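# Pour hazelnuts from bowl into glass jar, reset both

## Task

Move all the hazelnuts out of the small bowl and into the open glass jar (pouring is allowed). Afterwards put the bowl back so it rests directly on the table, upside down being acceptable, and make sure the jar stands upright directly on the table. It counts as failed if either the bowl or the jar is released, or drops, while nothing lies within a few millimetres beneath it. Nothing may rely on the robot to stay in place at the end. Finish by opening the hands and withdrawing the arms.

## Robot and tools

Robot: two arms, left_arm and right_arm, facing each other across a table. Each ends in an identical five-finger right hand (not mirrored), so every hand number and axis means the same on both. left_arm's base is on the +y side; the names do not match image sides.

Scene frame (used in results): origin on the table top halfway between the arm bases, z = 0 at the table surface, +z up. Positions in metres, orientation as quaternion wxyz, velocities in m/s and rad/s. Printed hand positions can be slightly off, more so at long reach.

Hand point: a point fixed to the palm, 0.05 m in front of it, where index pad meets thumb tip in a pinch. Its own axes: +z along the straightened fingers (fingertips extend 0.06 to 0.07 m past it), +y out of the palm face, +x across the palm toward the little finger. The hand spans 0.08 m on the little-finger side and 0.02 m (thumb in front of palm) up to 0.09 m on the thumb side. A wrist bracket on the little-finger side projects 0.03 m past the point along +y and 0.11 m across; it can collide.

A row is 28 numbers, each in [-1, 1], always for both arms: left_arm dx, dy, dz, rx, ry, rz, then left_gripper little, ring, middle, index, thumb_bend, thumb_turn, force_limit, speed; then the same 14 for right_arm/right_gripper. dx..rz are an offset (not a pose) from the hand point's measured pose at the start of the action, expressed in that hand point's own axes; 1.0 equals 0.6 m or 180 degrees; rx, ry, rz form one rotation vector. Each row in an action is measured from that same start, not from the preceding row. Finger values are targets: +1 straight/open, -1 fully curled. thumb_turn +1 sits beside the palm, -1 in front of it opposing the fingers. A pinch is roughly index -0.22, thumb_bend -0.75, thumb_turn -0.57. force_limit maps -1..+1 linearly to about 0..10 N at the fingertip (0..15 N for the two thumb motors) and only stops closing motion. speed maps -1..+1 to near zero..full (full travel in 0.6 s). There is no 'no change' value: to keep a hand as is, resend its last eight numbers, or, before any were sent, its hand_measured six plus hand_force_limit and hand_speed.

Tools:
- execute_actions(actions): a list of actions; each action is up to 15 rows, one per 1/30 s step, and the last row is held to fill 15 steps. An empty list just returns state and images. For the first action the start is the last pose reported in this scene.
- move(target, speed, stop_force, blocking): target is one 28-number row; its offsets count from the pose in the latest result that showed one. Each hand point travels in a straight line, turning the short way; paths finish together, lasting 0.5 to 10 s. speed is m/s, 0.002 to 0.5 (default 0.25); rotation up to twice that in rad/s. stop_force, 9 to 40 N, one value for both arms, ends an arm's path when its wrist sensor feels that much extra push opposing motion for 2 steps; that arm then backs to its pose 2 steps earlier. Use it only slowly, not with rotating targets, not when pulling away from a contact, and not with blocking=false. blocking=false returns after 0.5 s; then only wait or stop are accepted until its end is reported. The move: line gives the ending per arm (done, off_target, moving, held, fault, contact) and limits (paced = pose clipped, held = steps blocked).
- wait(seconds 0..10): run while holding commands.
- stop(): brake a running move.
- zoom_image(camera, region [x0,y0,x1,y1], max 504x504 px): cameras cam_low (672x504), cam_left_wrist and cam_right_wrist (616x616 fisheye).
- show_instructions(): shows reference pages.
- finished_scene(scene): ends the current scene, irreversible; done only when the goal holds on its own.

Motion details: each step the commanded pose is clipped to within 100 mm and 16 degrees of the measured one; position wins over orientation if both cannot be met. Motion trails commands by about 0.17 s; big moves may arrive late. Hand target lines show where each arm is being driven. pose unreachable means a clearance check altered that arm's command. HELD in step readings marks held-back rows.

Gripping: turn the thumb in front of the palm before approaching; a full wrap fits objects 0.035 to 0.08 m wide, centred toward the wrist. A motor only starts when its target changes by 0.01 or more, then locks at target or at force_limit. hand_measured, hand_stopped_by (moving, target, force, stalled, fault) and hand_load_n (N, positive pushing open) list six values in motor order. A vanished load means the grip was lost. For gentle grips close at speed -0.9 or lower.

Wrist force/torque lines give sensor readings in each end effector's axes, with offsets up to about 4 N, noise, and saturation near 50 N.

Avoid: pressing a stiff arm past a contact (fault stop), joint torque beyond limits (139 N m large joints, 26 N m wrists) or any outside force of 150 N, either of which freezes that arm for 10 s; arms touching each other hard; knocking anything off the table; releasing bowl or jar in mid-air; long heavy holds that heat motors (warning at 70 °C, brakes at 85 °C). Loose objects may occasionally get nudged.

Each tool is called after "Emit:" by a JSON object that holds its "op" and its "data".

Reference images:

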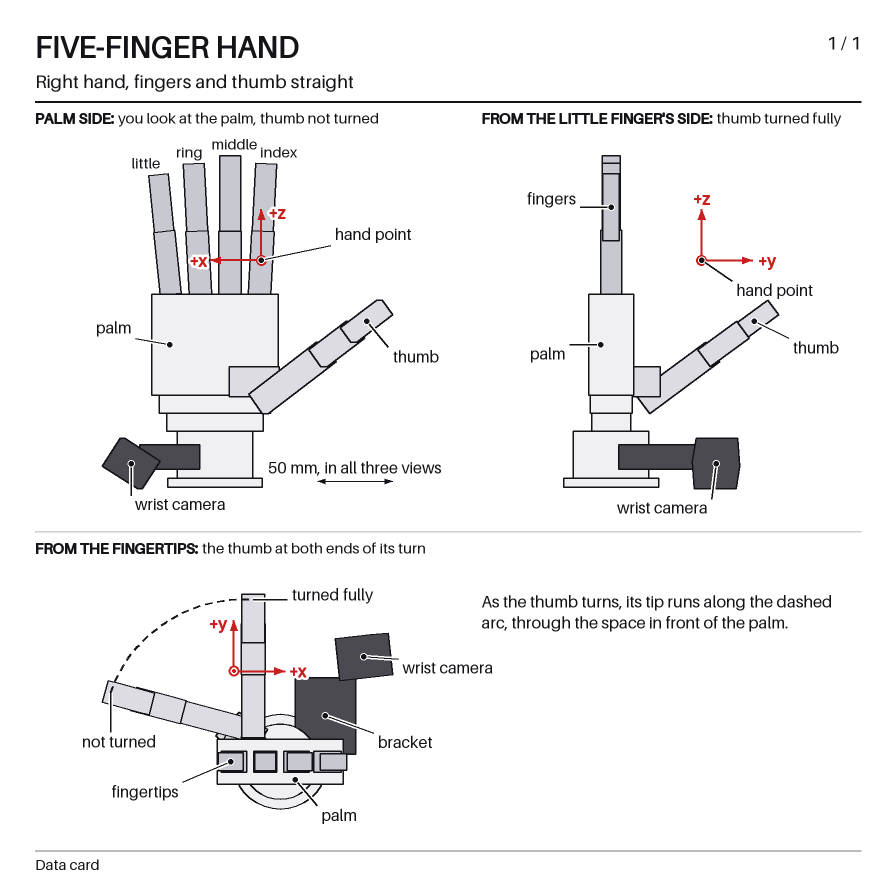

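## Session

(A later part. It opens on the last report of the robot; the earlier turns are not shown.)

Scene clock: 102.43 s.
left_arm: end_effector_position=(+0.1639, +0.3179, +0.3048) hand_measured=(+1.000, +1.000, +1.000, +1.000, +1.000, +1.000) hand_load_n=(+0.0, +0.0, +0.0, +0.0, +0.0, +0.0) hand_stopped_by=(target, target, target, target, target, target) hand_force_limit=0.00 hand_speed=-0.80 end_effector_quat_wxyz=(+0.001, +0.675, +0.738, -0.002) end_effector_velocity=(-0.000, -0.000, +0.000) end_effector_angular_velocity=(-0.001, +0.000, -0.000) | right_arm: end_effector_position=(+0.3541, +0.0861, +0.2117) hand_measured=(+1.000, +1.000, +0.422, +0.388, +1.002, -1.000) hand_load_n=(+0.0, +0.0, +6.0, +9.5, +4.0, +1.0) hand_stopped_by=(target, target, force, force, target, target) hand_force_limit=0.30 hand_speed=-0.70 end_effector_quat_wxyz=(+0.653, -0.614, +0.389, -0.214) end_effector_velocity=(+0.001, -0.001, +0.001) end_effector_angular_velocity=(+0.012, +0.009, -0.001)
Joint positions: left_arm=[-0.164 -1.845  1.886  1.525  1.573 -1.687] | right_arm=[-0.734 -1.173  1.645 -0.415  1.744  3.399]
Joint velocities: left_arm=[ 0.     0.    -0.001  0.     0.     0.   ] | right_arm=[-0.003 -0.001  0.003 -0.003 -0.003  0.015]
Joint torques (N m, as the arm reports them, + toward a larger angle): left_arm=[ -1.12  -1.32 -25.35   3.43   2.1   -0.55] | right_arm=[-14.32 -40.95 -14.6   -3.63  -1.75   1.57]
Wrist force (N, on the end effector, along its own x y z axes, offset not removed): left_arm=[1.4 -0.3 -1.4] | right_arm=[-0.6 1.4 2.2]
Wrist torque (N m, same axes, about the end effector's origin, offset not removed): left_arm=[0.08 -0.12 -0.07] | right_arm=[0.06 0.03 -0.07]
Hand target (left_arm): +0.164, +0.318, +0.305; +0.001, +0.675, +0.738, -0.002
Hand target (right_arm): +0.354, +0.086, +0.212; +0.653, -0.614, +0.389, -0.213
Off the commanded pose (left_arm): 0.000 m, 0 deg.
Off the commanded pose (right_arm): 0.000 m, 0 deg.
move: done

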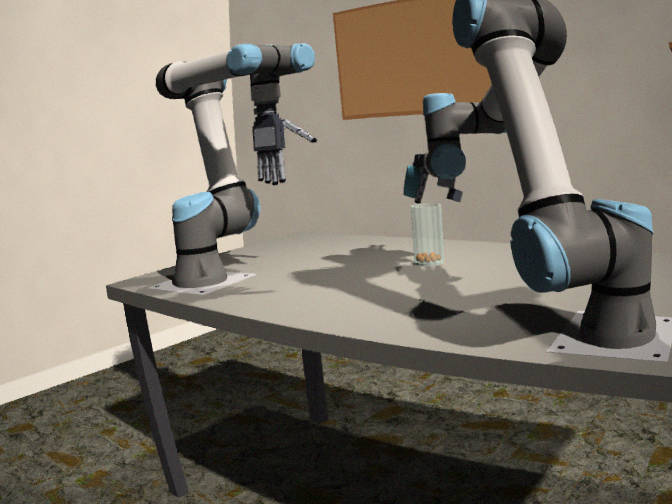

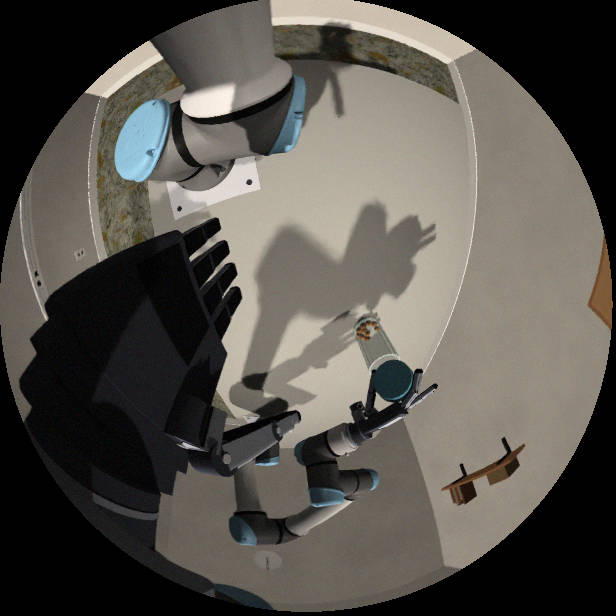

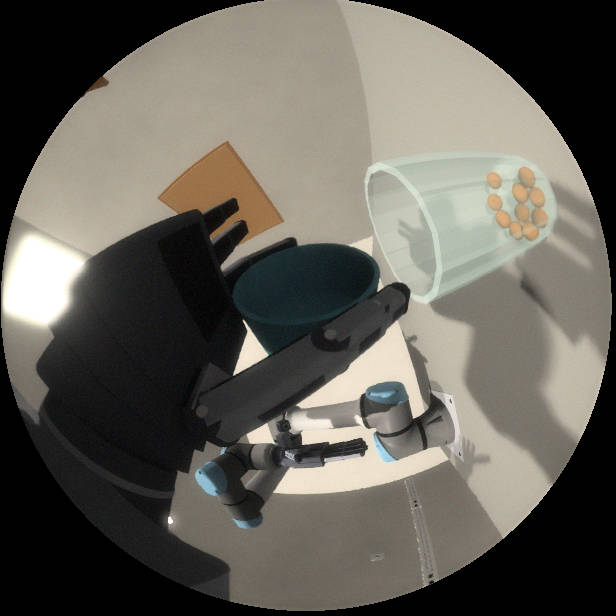

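Emit:
{"op": "move", "data": {"target": [0,0,0,0,0,0,1,1,1,1,1,1,0,-0.8, 0.325,-0.14,-0.153,0,0,-0.579,1,1,-0.3,-0.6,1,-1,0.3,-0.7], "speed": 0.3}}

Emit:
{"op": "move", "data": {"target": [0,0,0,0,0,0,1,1,1,1,1,1,0,-0.8, -0.345,0,0,0,0,0,1,1,-0.3,-0.6,1,-1,0.3,-0.7], "speed": 0.15}}

Scene clock: 112.57 s.
left_arm: end_effector_position=(+0.1639, +0.3179, +0.3048) hand_measured=(+1.000, +1.000, +1.000, +1.000, +1.000, +1.000) hand_load_n=(+0.0, +0.0, +0.0, +0.0, +0.0, +0.0) hand_stopped_by=(target, target, target, target, target, target) hand_force_limit=0.00 hand_speed=-0.80 end_effector_quat_wxyz=(+0.001, +0.675, +0.738, -0.002) end_effector_velocity=(+0.000, +0.000, -0.000) end_effector_angular_velocity=(+0.000, -0.000, -0.000) | right_arm: end_effector_position=(+0.4185, -0.1326, +0.2504) hand_measured=(+1.000, +1.000, +0.422, +0.388, +1.002, -1.000) hand_load_n=(+0.0, +0.0, +6.0, +9.5, +4.0, +1.5) hand_stopped_by=(target, target, force, force, target, target) hand_force_limit=0.30 hand_speed=-0.70 end_effector_quat_wxyz=(-0.233, +0.684, +0.245, +0.646) end_effector_velocity=(+0.000, -0.002, +0.001) end_effector_angular_velocity=(-0.011, -0.012, +0.002)
Joint positions: left_arm=[-0.164 -1.845  1.886  1.525  1.573 -1.687] | right_arm=[-0.957 -1.468  1.975 -0.451  1.521  1.569]
Joint velocities: left_arm=[ 0.    -0.     0.     0.    -0.     0.001] | right_arm=[-0.005 -0.004  0.005 -0.003 -0.006 -0.016]
Joint torques (N m, as the arm reports them, + toward a larger angle): left_arm=[ -1.33  -1.91 -23.13   3.14   1.62  -0.36] | right_arm=[-15.98 -29.72 -14.95  -3.5   -1.87  -1.21]
Wrist force (N, on the end effector, along its own x y z axes, offset not removed): left_arm=[-0.7 -3.1 -2.5] | right_arm=[0.6 -1.0 -1.4]
Wrist torque (N m, same axes, about the end effector's origin, offset not removed): left_arm=[-0.22 0.03 -0.20] | right_arm=[-0.12 -0.25 -0.09]
Hand target (left_arm): +0.164, +0.318, +0.305; +0.001, +0.675, +0.738, -0.002
Hand target (right_arm): +0.419, -0.133, +0.250; -0.232, +0.684, +0.246, +0.647
Off the commanded pose (left_arm): 0.000 m, 0 deg.
Off the commanded pose (right_arm): 0.000 m, 0 deg.
move: done

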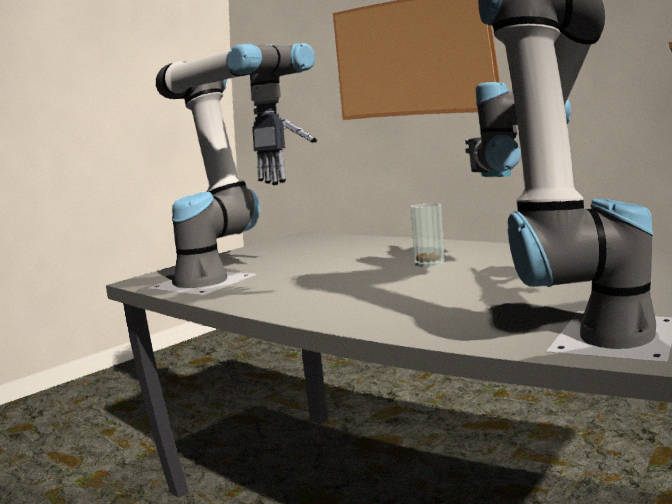

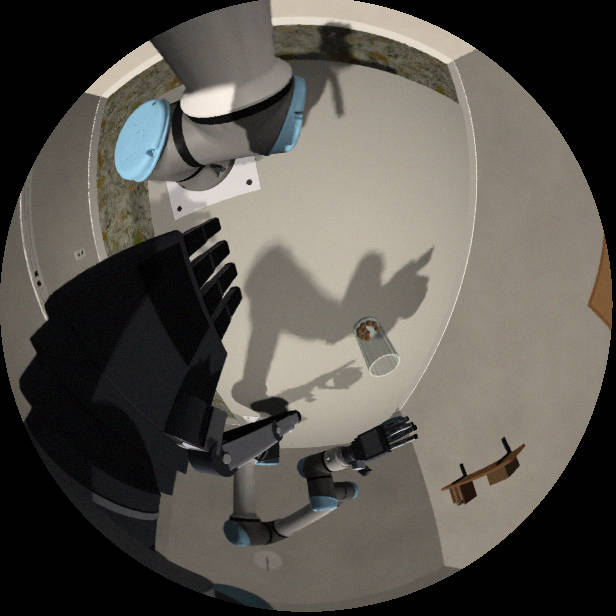

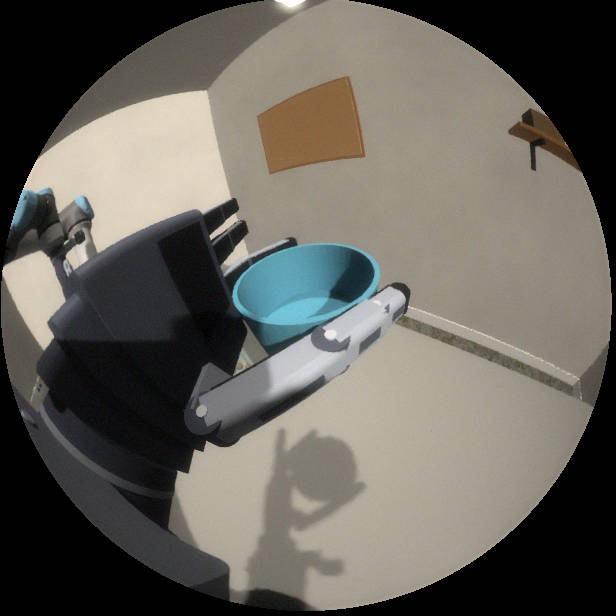

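Scene clock: 114.50 s.
left_arm: end_effector_position=(+0.1639, +0.3179, +0.3048) hand_measured=(+1.000, +1.000, +1.000, +1.000, +1.000, +1.000) hand_load_n=(+0.0, +0.0, +0.0, +0.0, +0.0, +0.0) hand_stopped_by=(target, target, target, target, target, target) hand_force_limit=0.00 hand_speed=-0.80 end_effector_quat_wxyz=(+0.001, +0.675, +0.738, -0.002) end_effector_velocity=(-0.000, -0.000, -0.000) end_effector_angular_velocity=(-0.001, +0.000, +0.000) | right_arm: end_effector_position=(+0.4092, -0.1398, +0.0438) hand_measured=(+1.000, +1.000, +0.422, +0.388, +1.002, -1.000) hand_load_n=(+0.0, +0.0, +6.0, +9.5, +4.0, +1.5) hand_stopped_by=(target, target, force, force, target, target) hand_force_limit=0.30 hand_speed=-0.70 end_effector_quat_wxyz=(-0.233, +0.684, +0.245, +0.646) end_effector_velocity=(+0.000, +0.001, -0.002) end_effector_angular_velocity=(+0.001, -0.002, +0.001)
Joint positions: left_arm=[-0.164 -1.845  1.886  1.525  1.573 -1.687] | right_arm=[-0.958 -1.086  2.19  -1.047  1.52   1.569]
Joint velocities: left_arm=[-0.    -0.001  0.    -0.001  0.    -0.   ] | right_arm=[ 0.     0.007  0.    -0.009 -0.001 -0.   ]
Joint torques (N m, as the arm reports them, + toward a larger angle): left_arm=[ -1.89  -1.73 -22.97   3.06   1.78  -0.3 ] | right_arm=[ -4.59 -21.05  -5.49  -3.27  -1.6   -1.37]
Wrist force (N, on the end effector, along its own x y z axes, offset not removed): left_arm=[3.2 4.8 -1.8] | right_arm=[-1.2 -2.1 1.6]
Wrist torque (N m, same axes, about the end effector's origin, offset not removed): left_arm=[1.11 -0.41 0.48] | right_arm=[-0.40 -0.05 -0.24]
Hand target (left_arm): +0.164, +0.318, +0.305; +0.001, +0.675, +0.738, -0.002
Hand target (right_arm): +0.409, -0.140, +0.044; -0.233, +0.684, +0.245, +0.646
Off the commanded pose (left_arm): 0.000 m, 0 deg.
Off the commanded pose (right_arm): 0.000 m, 0 deg.
move: done

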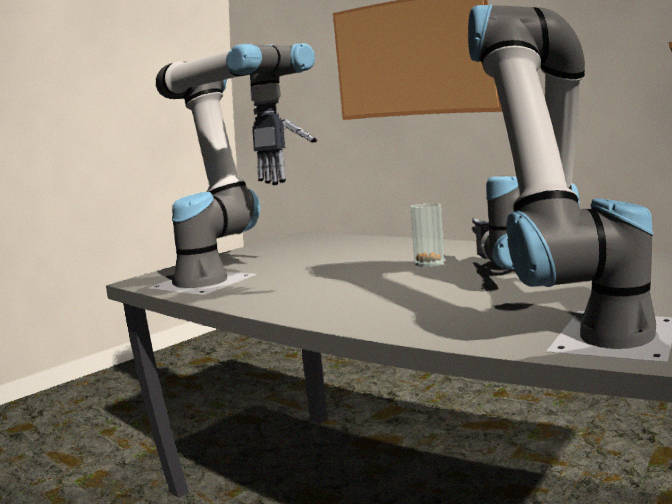

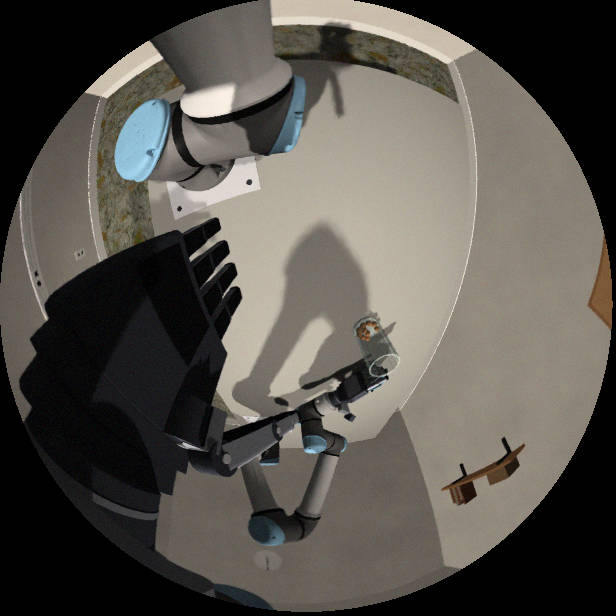

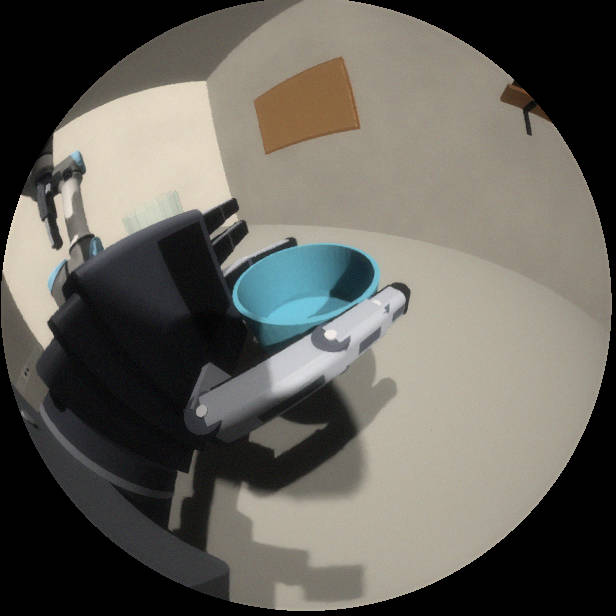

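Emit:
{"op": "move", "data": {"target": [0,0,0,0,0,0,1,1,1,1,1,1,0,-0.8, -0.034,0,0,0,0,0,1,1,-0.3,-0.6,1,-1,0.3,-0.7], "speed": 0.02}}

Emit:
{"op": "move", "data": {"target": [0,0,0,0,0,0,1,1,1,1,1,1,0,-0.8, 0,0,0,0,0,0,1,1,1,1,1,-1,0.3,-0.5]}}

Emit:
{"op": "move", "data": {"target": [0,0,0,0,0,0,1,1,1,1,1,1,0,-0.8, 0.05,-0.04,-0.27,0,0,0,1,1,1,1,1,-1,0.3,-0.5], "speed": 0.15}}

Scene clock: 118.77 s.
left_arm: end_effector_position=(+0.1639, +0.3179, +0.3048) hand_measured=(+1.000, +1.000, +1.000, +1.000, +1.000, +1.000) hand_load_n=(+0.0, +0.0, +0.0, +0.0, +0.0, +0.0) hand_stopped_by=(target, target, target, target, target, target) hand_force_limit=0.00 hand_speed=-0.80 end_effector_quat_wxyz=(+0.001, +0.675, +0.738, -0.002) end_effector_velocity=(-0.000, +0.000, +0.000) end_effector_angular_velocity=(-0.001, +0.000, +0.001) | right_arm: end_effector_position=(+0.4082, -0.1404, +0.0237) hand_measured=(+1.000, +1.000, +0.422, +0.388, +1.002, -1.000) hand_load_n=(+0.0, +0.0, +6.0, +9.5, +4.0, +1.5) hand_stopped_by=(target, target, force, force, target, target) hand_force_limit=0.30 hand_speed=-0.70 end_effector_quat_wxyz=(-0.233, +0.684, +0.245, +0.646) end_effector_velocity=(+0.000, +0.000, -0.002) end_effector_angular_velocity=(+0.001, -0.001, +0.000)
Joint positions: left_arm=[-0.164 -1.845  1.886  1.525  1.573 -1.687] | right_arm=[-0.958 -1.035  2.195 -1.104  1.52   1.569]
Joint velocities: left_arm=[ 0.    -0.001 -0.001  0.001  0.    -0.   ] | right_arm=[-0.     0.006  0.    -0.008 -0.     0.   ]
Joint torques (N m, as the arm reports them, + toward a larger angle): left_arm=[ -0.96  -1.21 -23.33   3.08   1.77  -0.27] | right_arm=[-13.71 -22.53  -4.23  -3.39  -1.7    0.5 ]
Wrist force (N, on the end effector, along its own x y z axes, offset not removed): left_arm=[3.3 -2.1 0.7] | right_arm=[-2.8 -0.9 0.8]
Wrist torque (N m, same axes, about the end effector's origin, offset not removed): left_arm=[-0.18 -0.54 0.35] | right_arm=[-0.41 0.33 -0.35]
Hand target (left_arm): +0.164, +0.318, +0.305; +0.001, +0.675, +0.738, -0.002
Hand target (right_arm): +0.408, -0.140, +0.023; -0.233, +0.684, +0.245, +0.646
Off the commanded pose (left_arm): 0.000 m, 0 deg.
Off the commanded pose (right_arm): 0.000 m, 0 deg.
move: done

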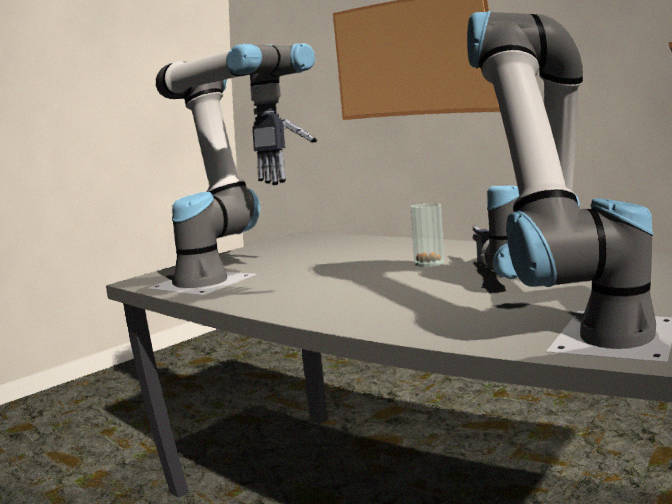

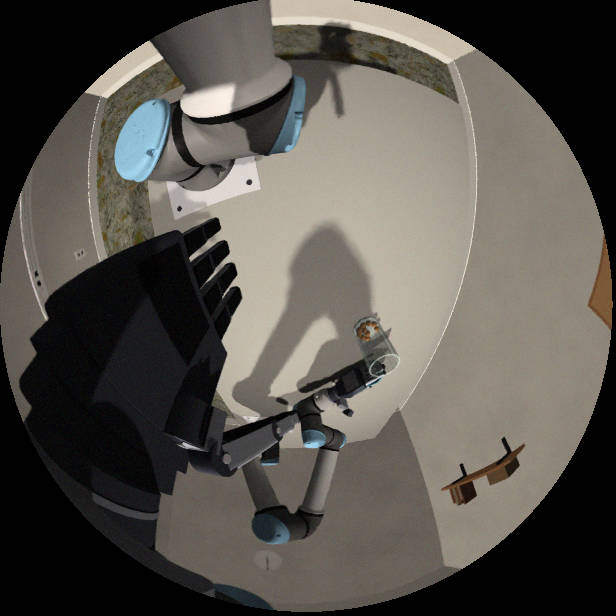

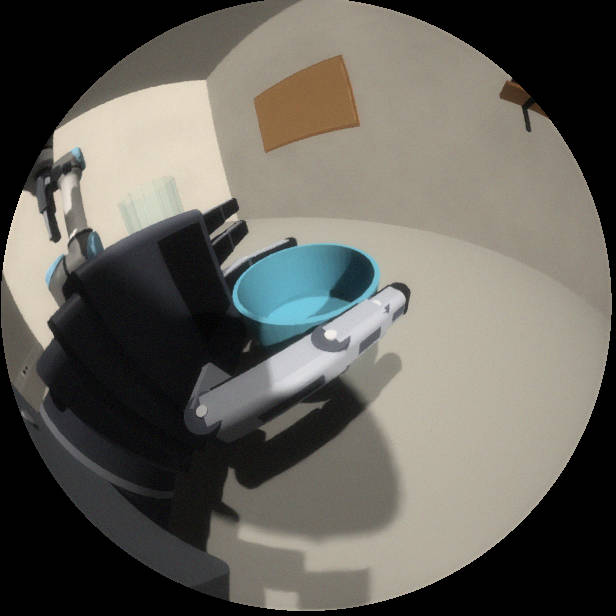

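Scene clock: 119.77 s.
left_arm: end_effector_position=(+0.1639, +0.3179, +0.3048) hand_measured=(+1.000, +1.000, +1.000, +1.000, +1.000, +1.000) hand_load_n=(+0.0, +0.0, +0.0, +0.0, +0.0, +0.0) hand_stopped_by=(target, target, target, target, target, target) hand_force_limit=0.00 hand_speed=-0.80 end_effector_quat_wxyz=(+0.001, +0.675, +0.738, -0.002) end_effector_velocity=(-0.000, +0.000, -0.001) end_effector_angular_velocity=(+0.002, -0.000, -0.000) | right_arm: end_effector_position=(+0.4082, -0.1404, +0.0237) hand_measured=(+1.000, +1.000, +1.000, +1.000, +1.000, -1.000) hand_load_n=(+0.0, +0.0, +0.0, +0.0, +0.0, +0.0) hand_stopped_by=(target, target, target, target, target, target) hand_force_limit=0.30 hand_speed=-0.50 end_effector_quat_wxyz=(-0.233, +0.684, +0.245, +0.646) end_effector_velocity=(-0.000, +0.000, -0.000) end_effector_angular_velocity=(-0.001, +0.001, +0.001)
Joint positions: left_arm=[-0.164 -1.845  1.886  1.525  1.573 -1.687] | right_arm=[-0.958 -1.035  2.195 -1.104  1.52   1.569]
Joint velocities: left_arm=[-0.     0.001  0.001 -0.    -0.     0.   ] | right_arm=[ 0.     0.    -0.     0.002 -0.    -0.   ]
Joint torques (N m, as the arm reports them, + toward a larger angle): left_arm=[ -1.76  -0.99 -23.35   3.03   1.69  -0.3 ] | right_arm=[-12.02 -36.6   -8.55  -0.07  -1.21   0.44]
Wrist force (N, on the end effector, along its own x y z axes, offset not removed): left_arm=[-1.6 0.5 0.0] | right_arm=[1.3 -1.1 3.6]
Wrist torque (N m, same axes, about the end effector's origin, offset not removed): left_arm=[0.20 0.21 0.00] | right_arm=[-0.51 -0.31 0.01]
Hand target (left_arm): +0.164, +0.318, +0.305; +0.001, +0.675, +0.738, -0.002
Hand target (right_arm): +0.408, -0.140, +0.024; -0.233, +0.684, +0.245, +0.646
Off the commanded pose (left_arm): 0.000 m, 0 deg.
Off the commanded pose (right_arm): 0.000 m, 0 deg.
move: done

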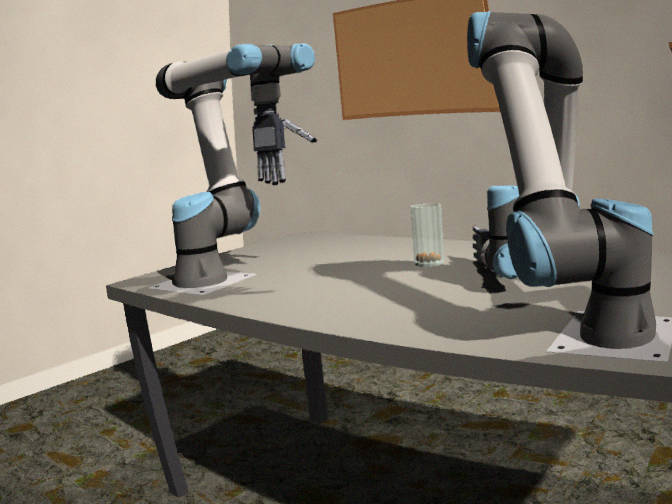

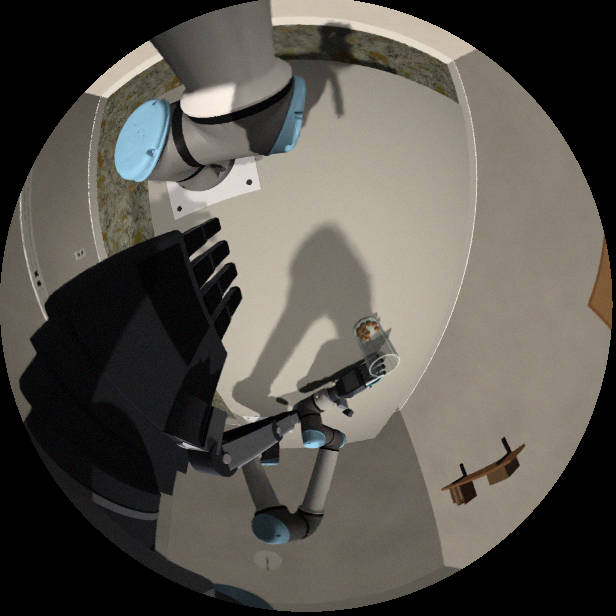

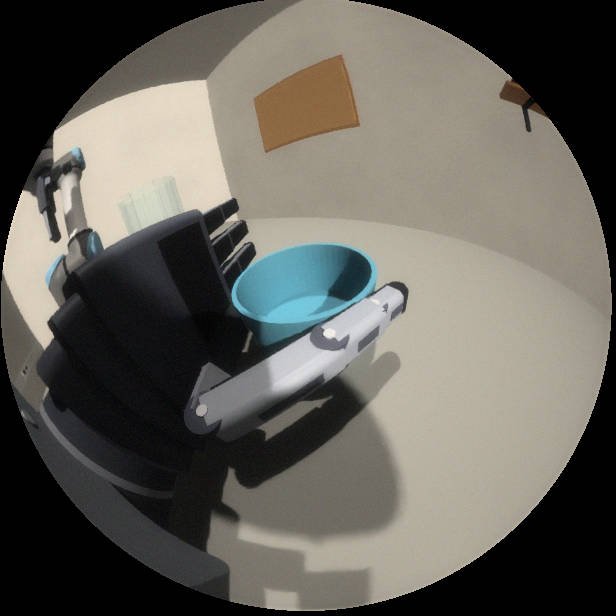

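Scene clock: 121.47 s.
left_arm: end_effector_position=(+0.1639, +0.3179, +0.3048) hand_measured=(+1.000, +1.000, +1.000, +1.000, +1.000, +1.000) hand_load_n=(+0.0, +0.0, +0.0, +0.0, +0.0, +0.0) hand_stopped_by=(target, target, target, target, target, target) hand_force_limit=0.00 hand_speed=-0.80 end_effector_quat_wxyz=(+0.001, +0.675, +0.738, -0.002) end_effector_velocity=(+0.000, +0.001, -0.000) end_effector_angular_velocity=(+0.002, -0.002, +0.000) | right_arm: end_effector_position=(+0.2698, -0.2238, +0.0629) hand_measured=(+1.000, +1.000, +1.000, +1.000, +1.000, -1.000) hand_load_n=(+0.0, +0.0, +0.0, +0.0, +0.0, +0.0) hand_stopped_by=(target, target, target, target, target, target) hand_force_limit=0.30 hand_speed=-0.50 end_effector_quat_wxyz=(-0.233, +0.684, +0.245, +0.646) end_effector_velocity=(-0.002, -0.001, +0.001) end_effector_angular_velocity=(-0.001, +0.000, +0.001)
Joint positions: left_arm=[-0.164 -1.845  1.886  1.525  1.573 -1.687] | right_arm=[-0.884 -1.351  2.583 -1.175  1.594  1.573]
Joint velocities: left_arm=[ 0.    -0.     0.002  0.    -0.001 -0.   ] | right_arm=[ 0.001 -0.007  0.004  0.004  0.    -0.001]
Joint torques (N m, as the arm reports them, + toward a larger angle): left_arm=[ -2.26  -1.61 -23.07   3.1    1.62  -0.31] | right_arm=[ 13.73 -23.87  -3.3    0.     1.97   1.41]
Wrist force (N, on the end effector, along its own x y z axes, offset not removed): left_arm=[0.6 0.2 -3.0] | right_arm=[0.6 1.8 -0.4]
Wrist torque (N m, same axes, about the end effector's origin, offset not removed): left_arm=[0.28 -0.22 0.00] | right_arm=[0.07 -0.36 0.13]
Hand target (left_arm): +0.164, +0.318, +0.305; +0.001, +0.675, +0.738, -0.002
Hand target (right_arm): +0.270, -0.224, +0.063; -0.233, +0.684, +0.245, +0.646
Off the commanded pose (left_arm): 0.000 m, 0 deg.
Off the commanded pose (right_arm): 0.000 m, 0 deg.
move: done

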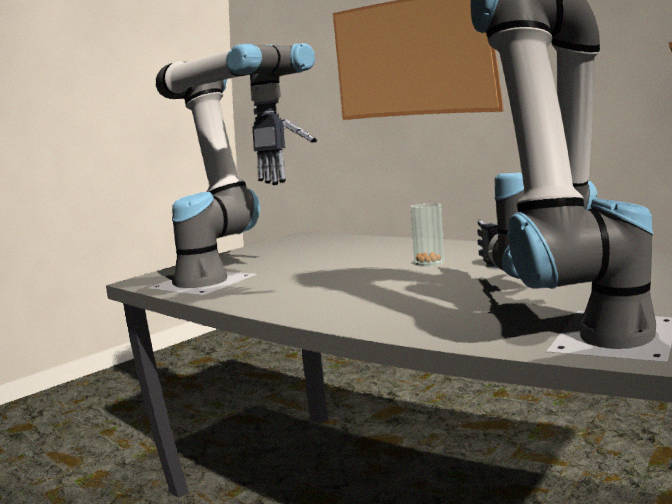

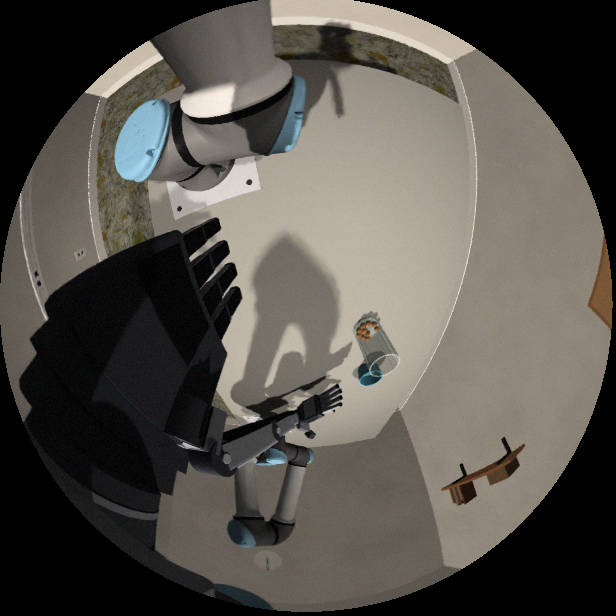

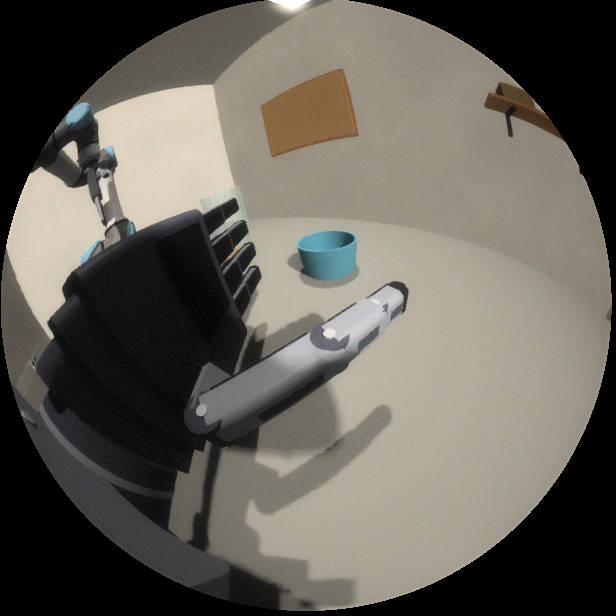

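Emit:
{"op": "finished_scene", "data": {"scene": 1}}

The scene is finished: the task was done.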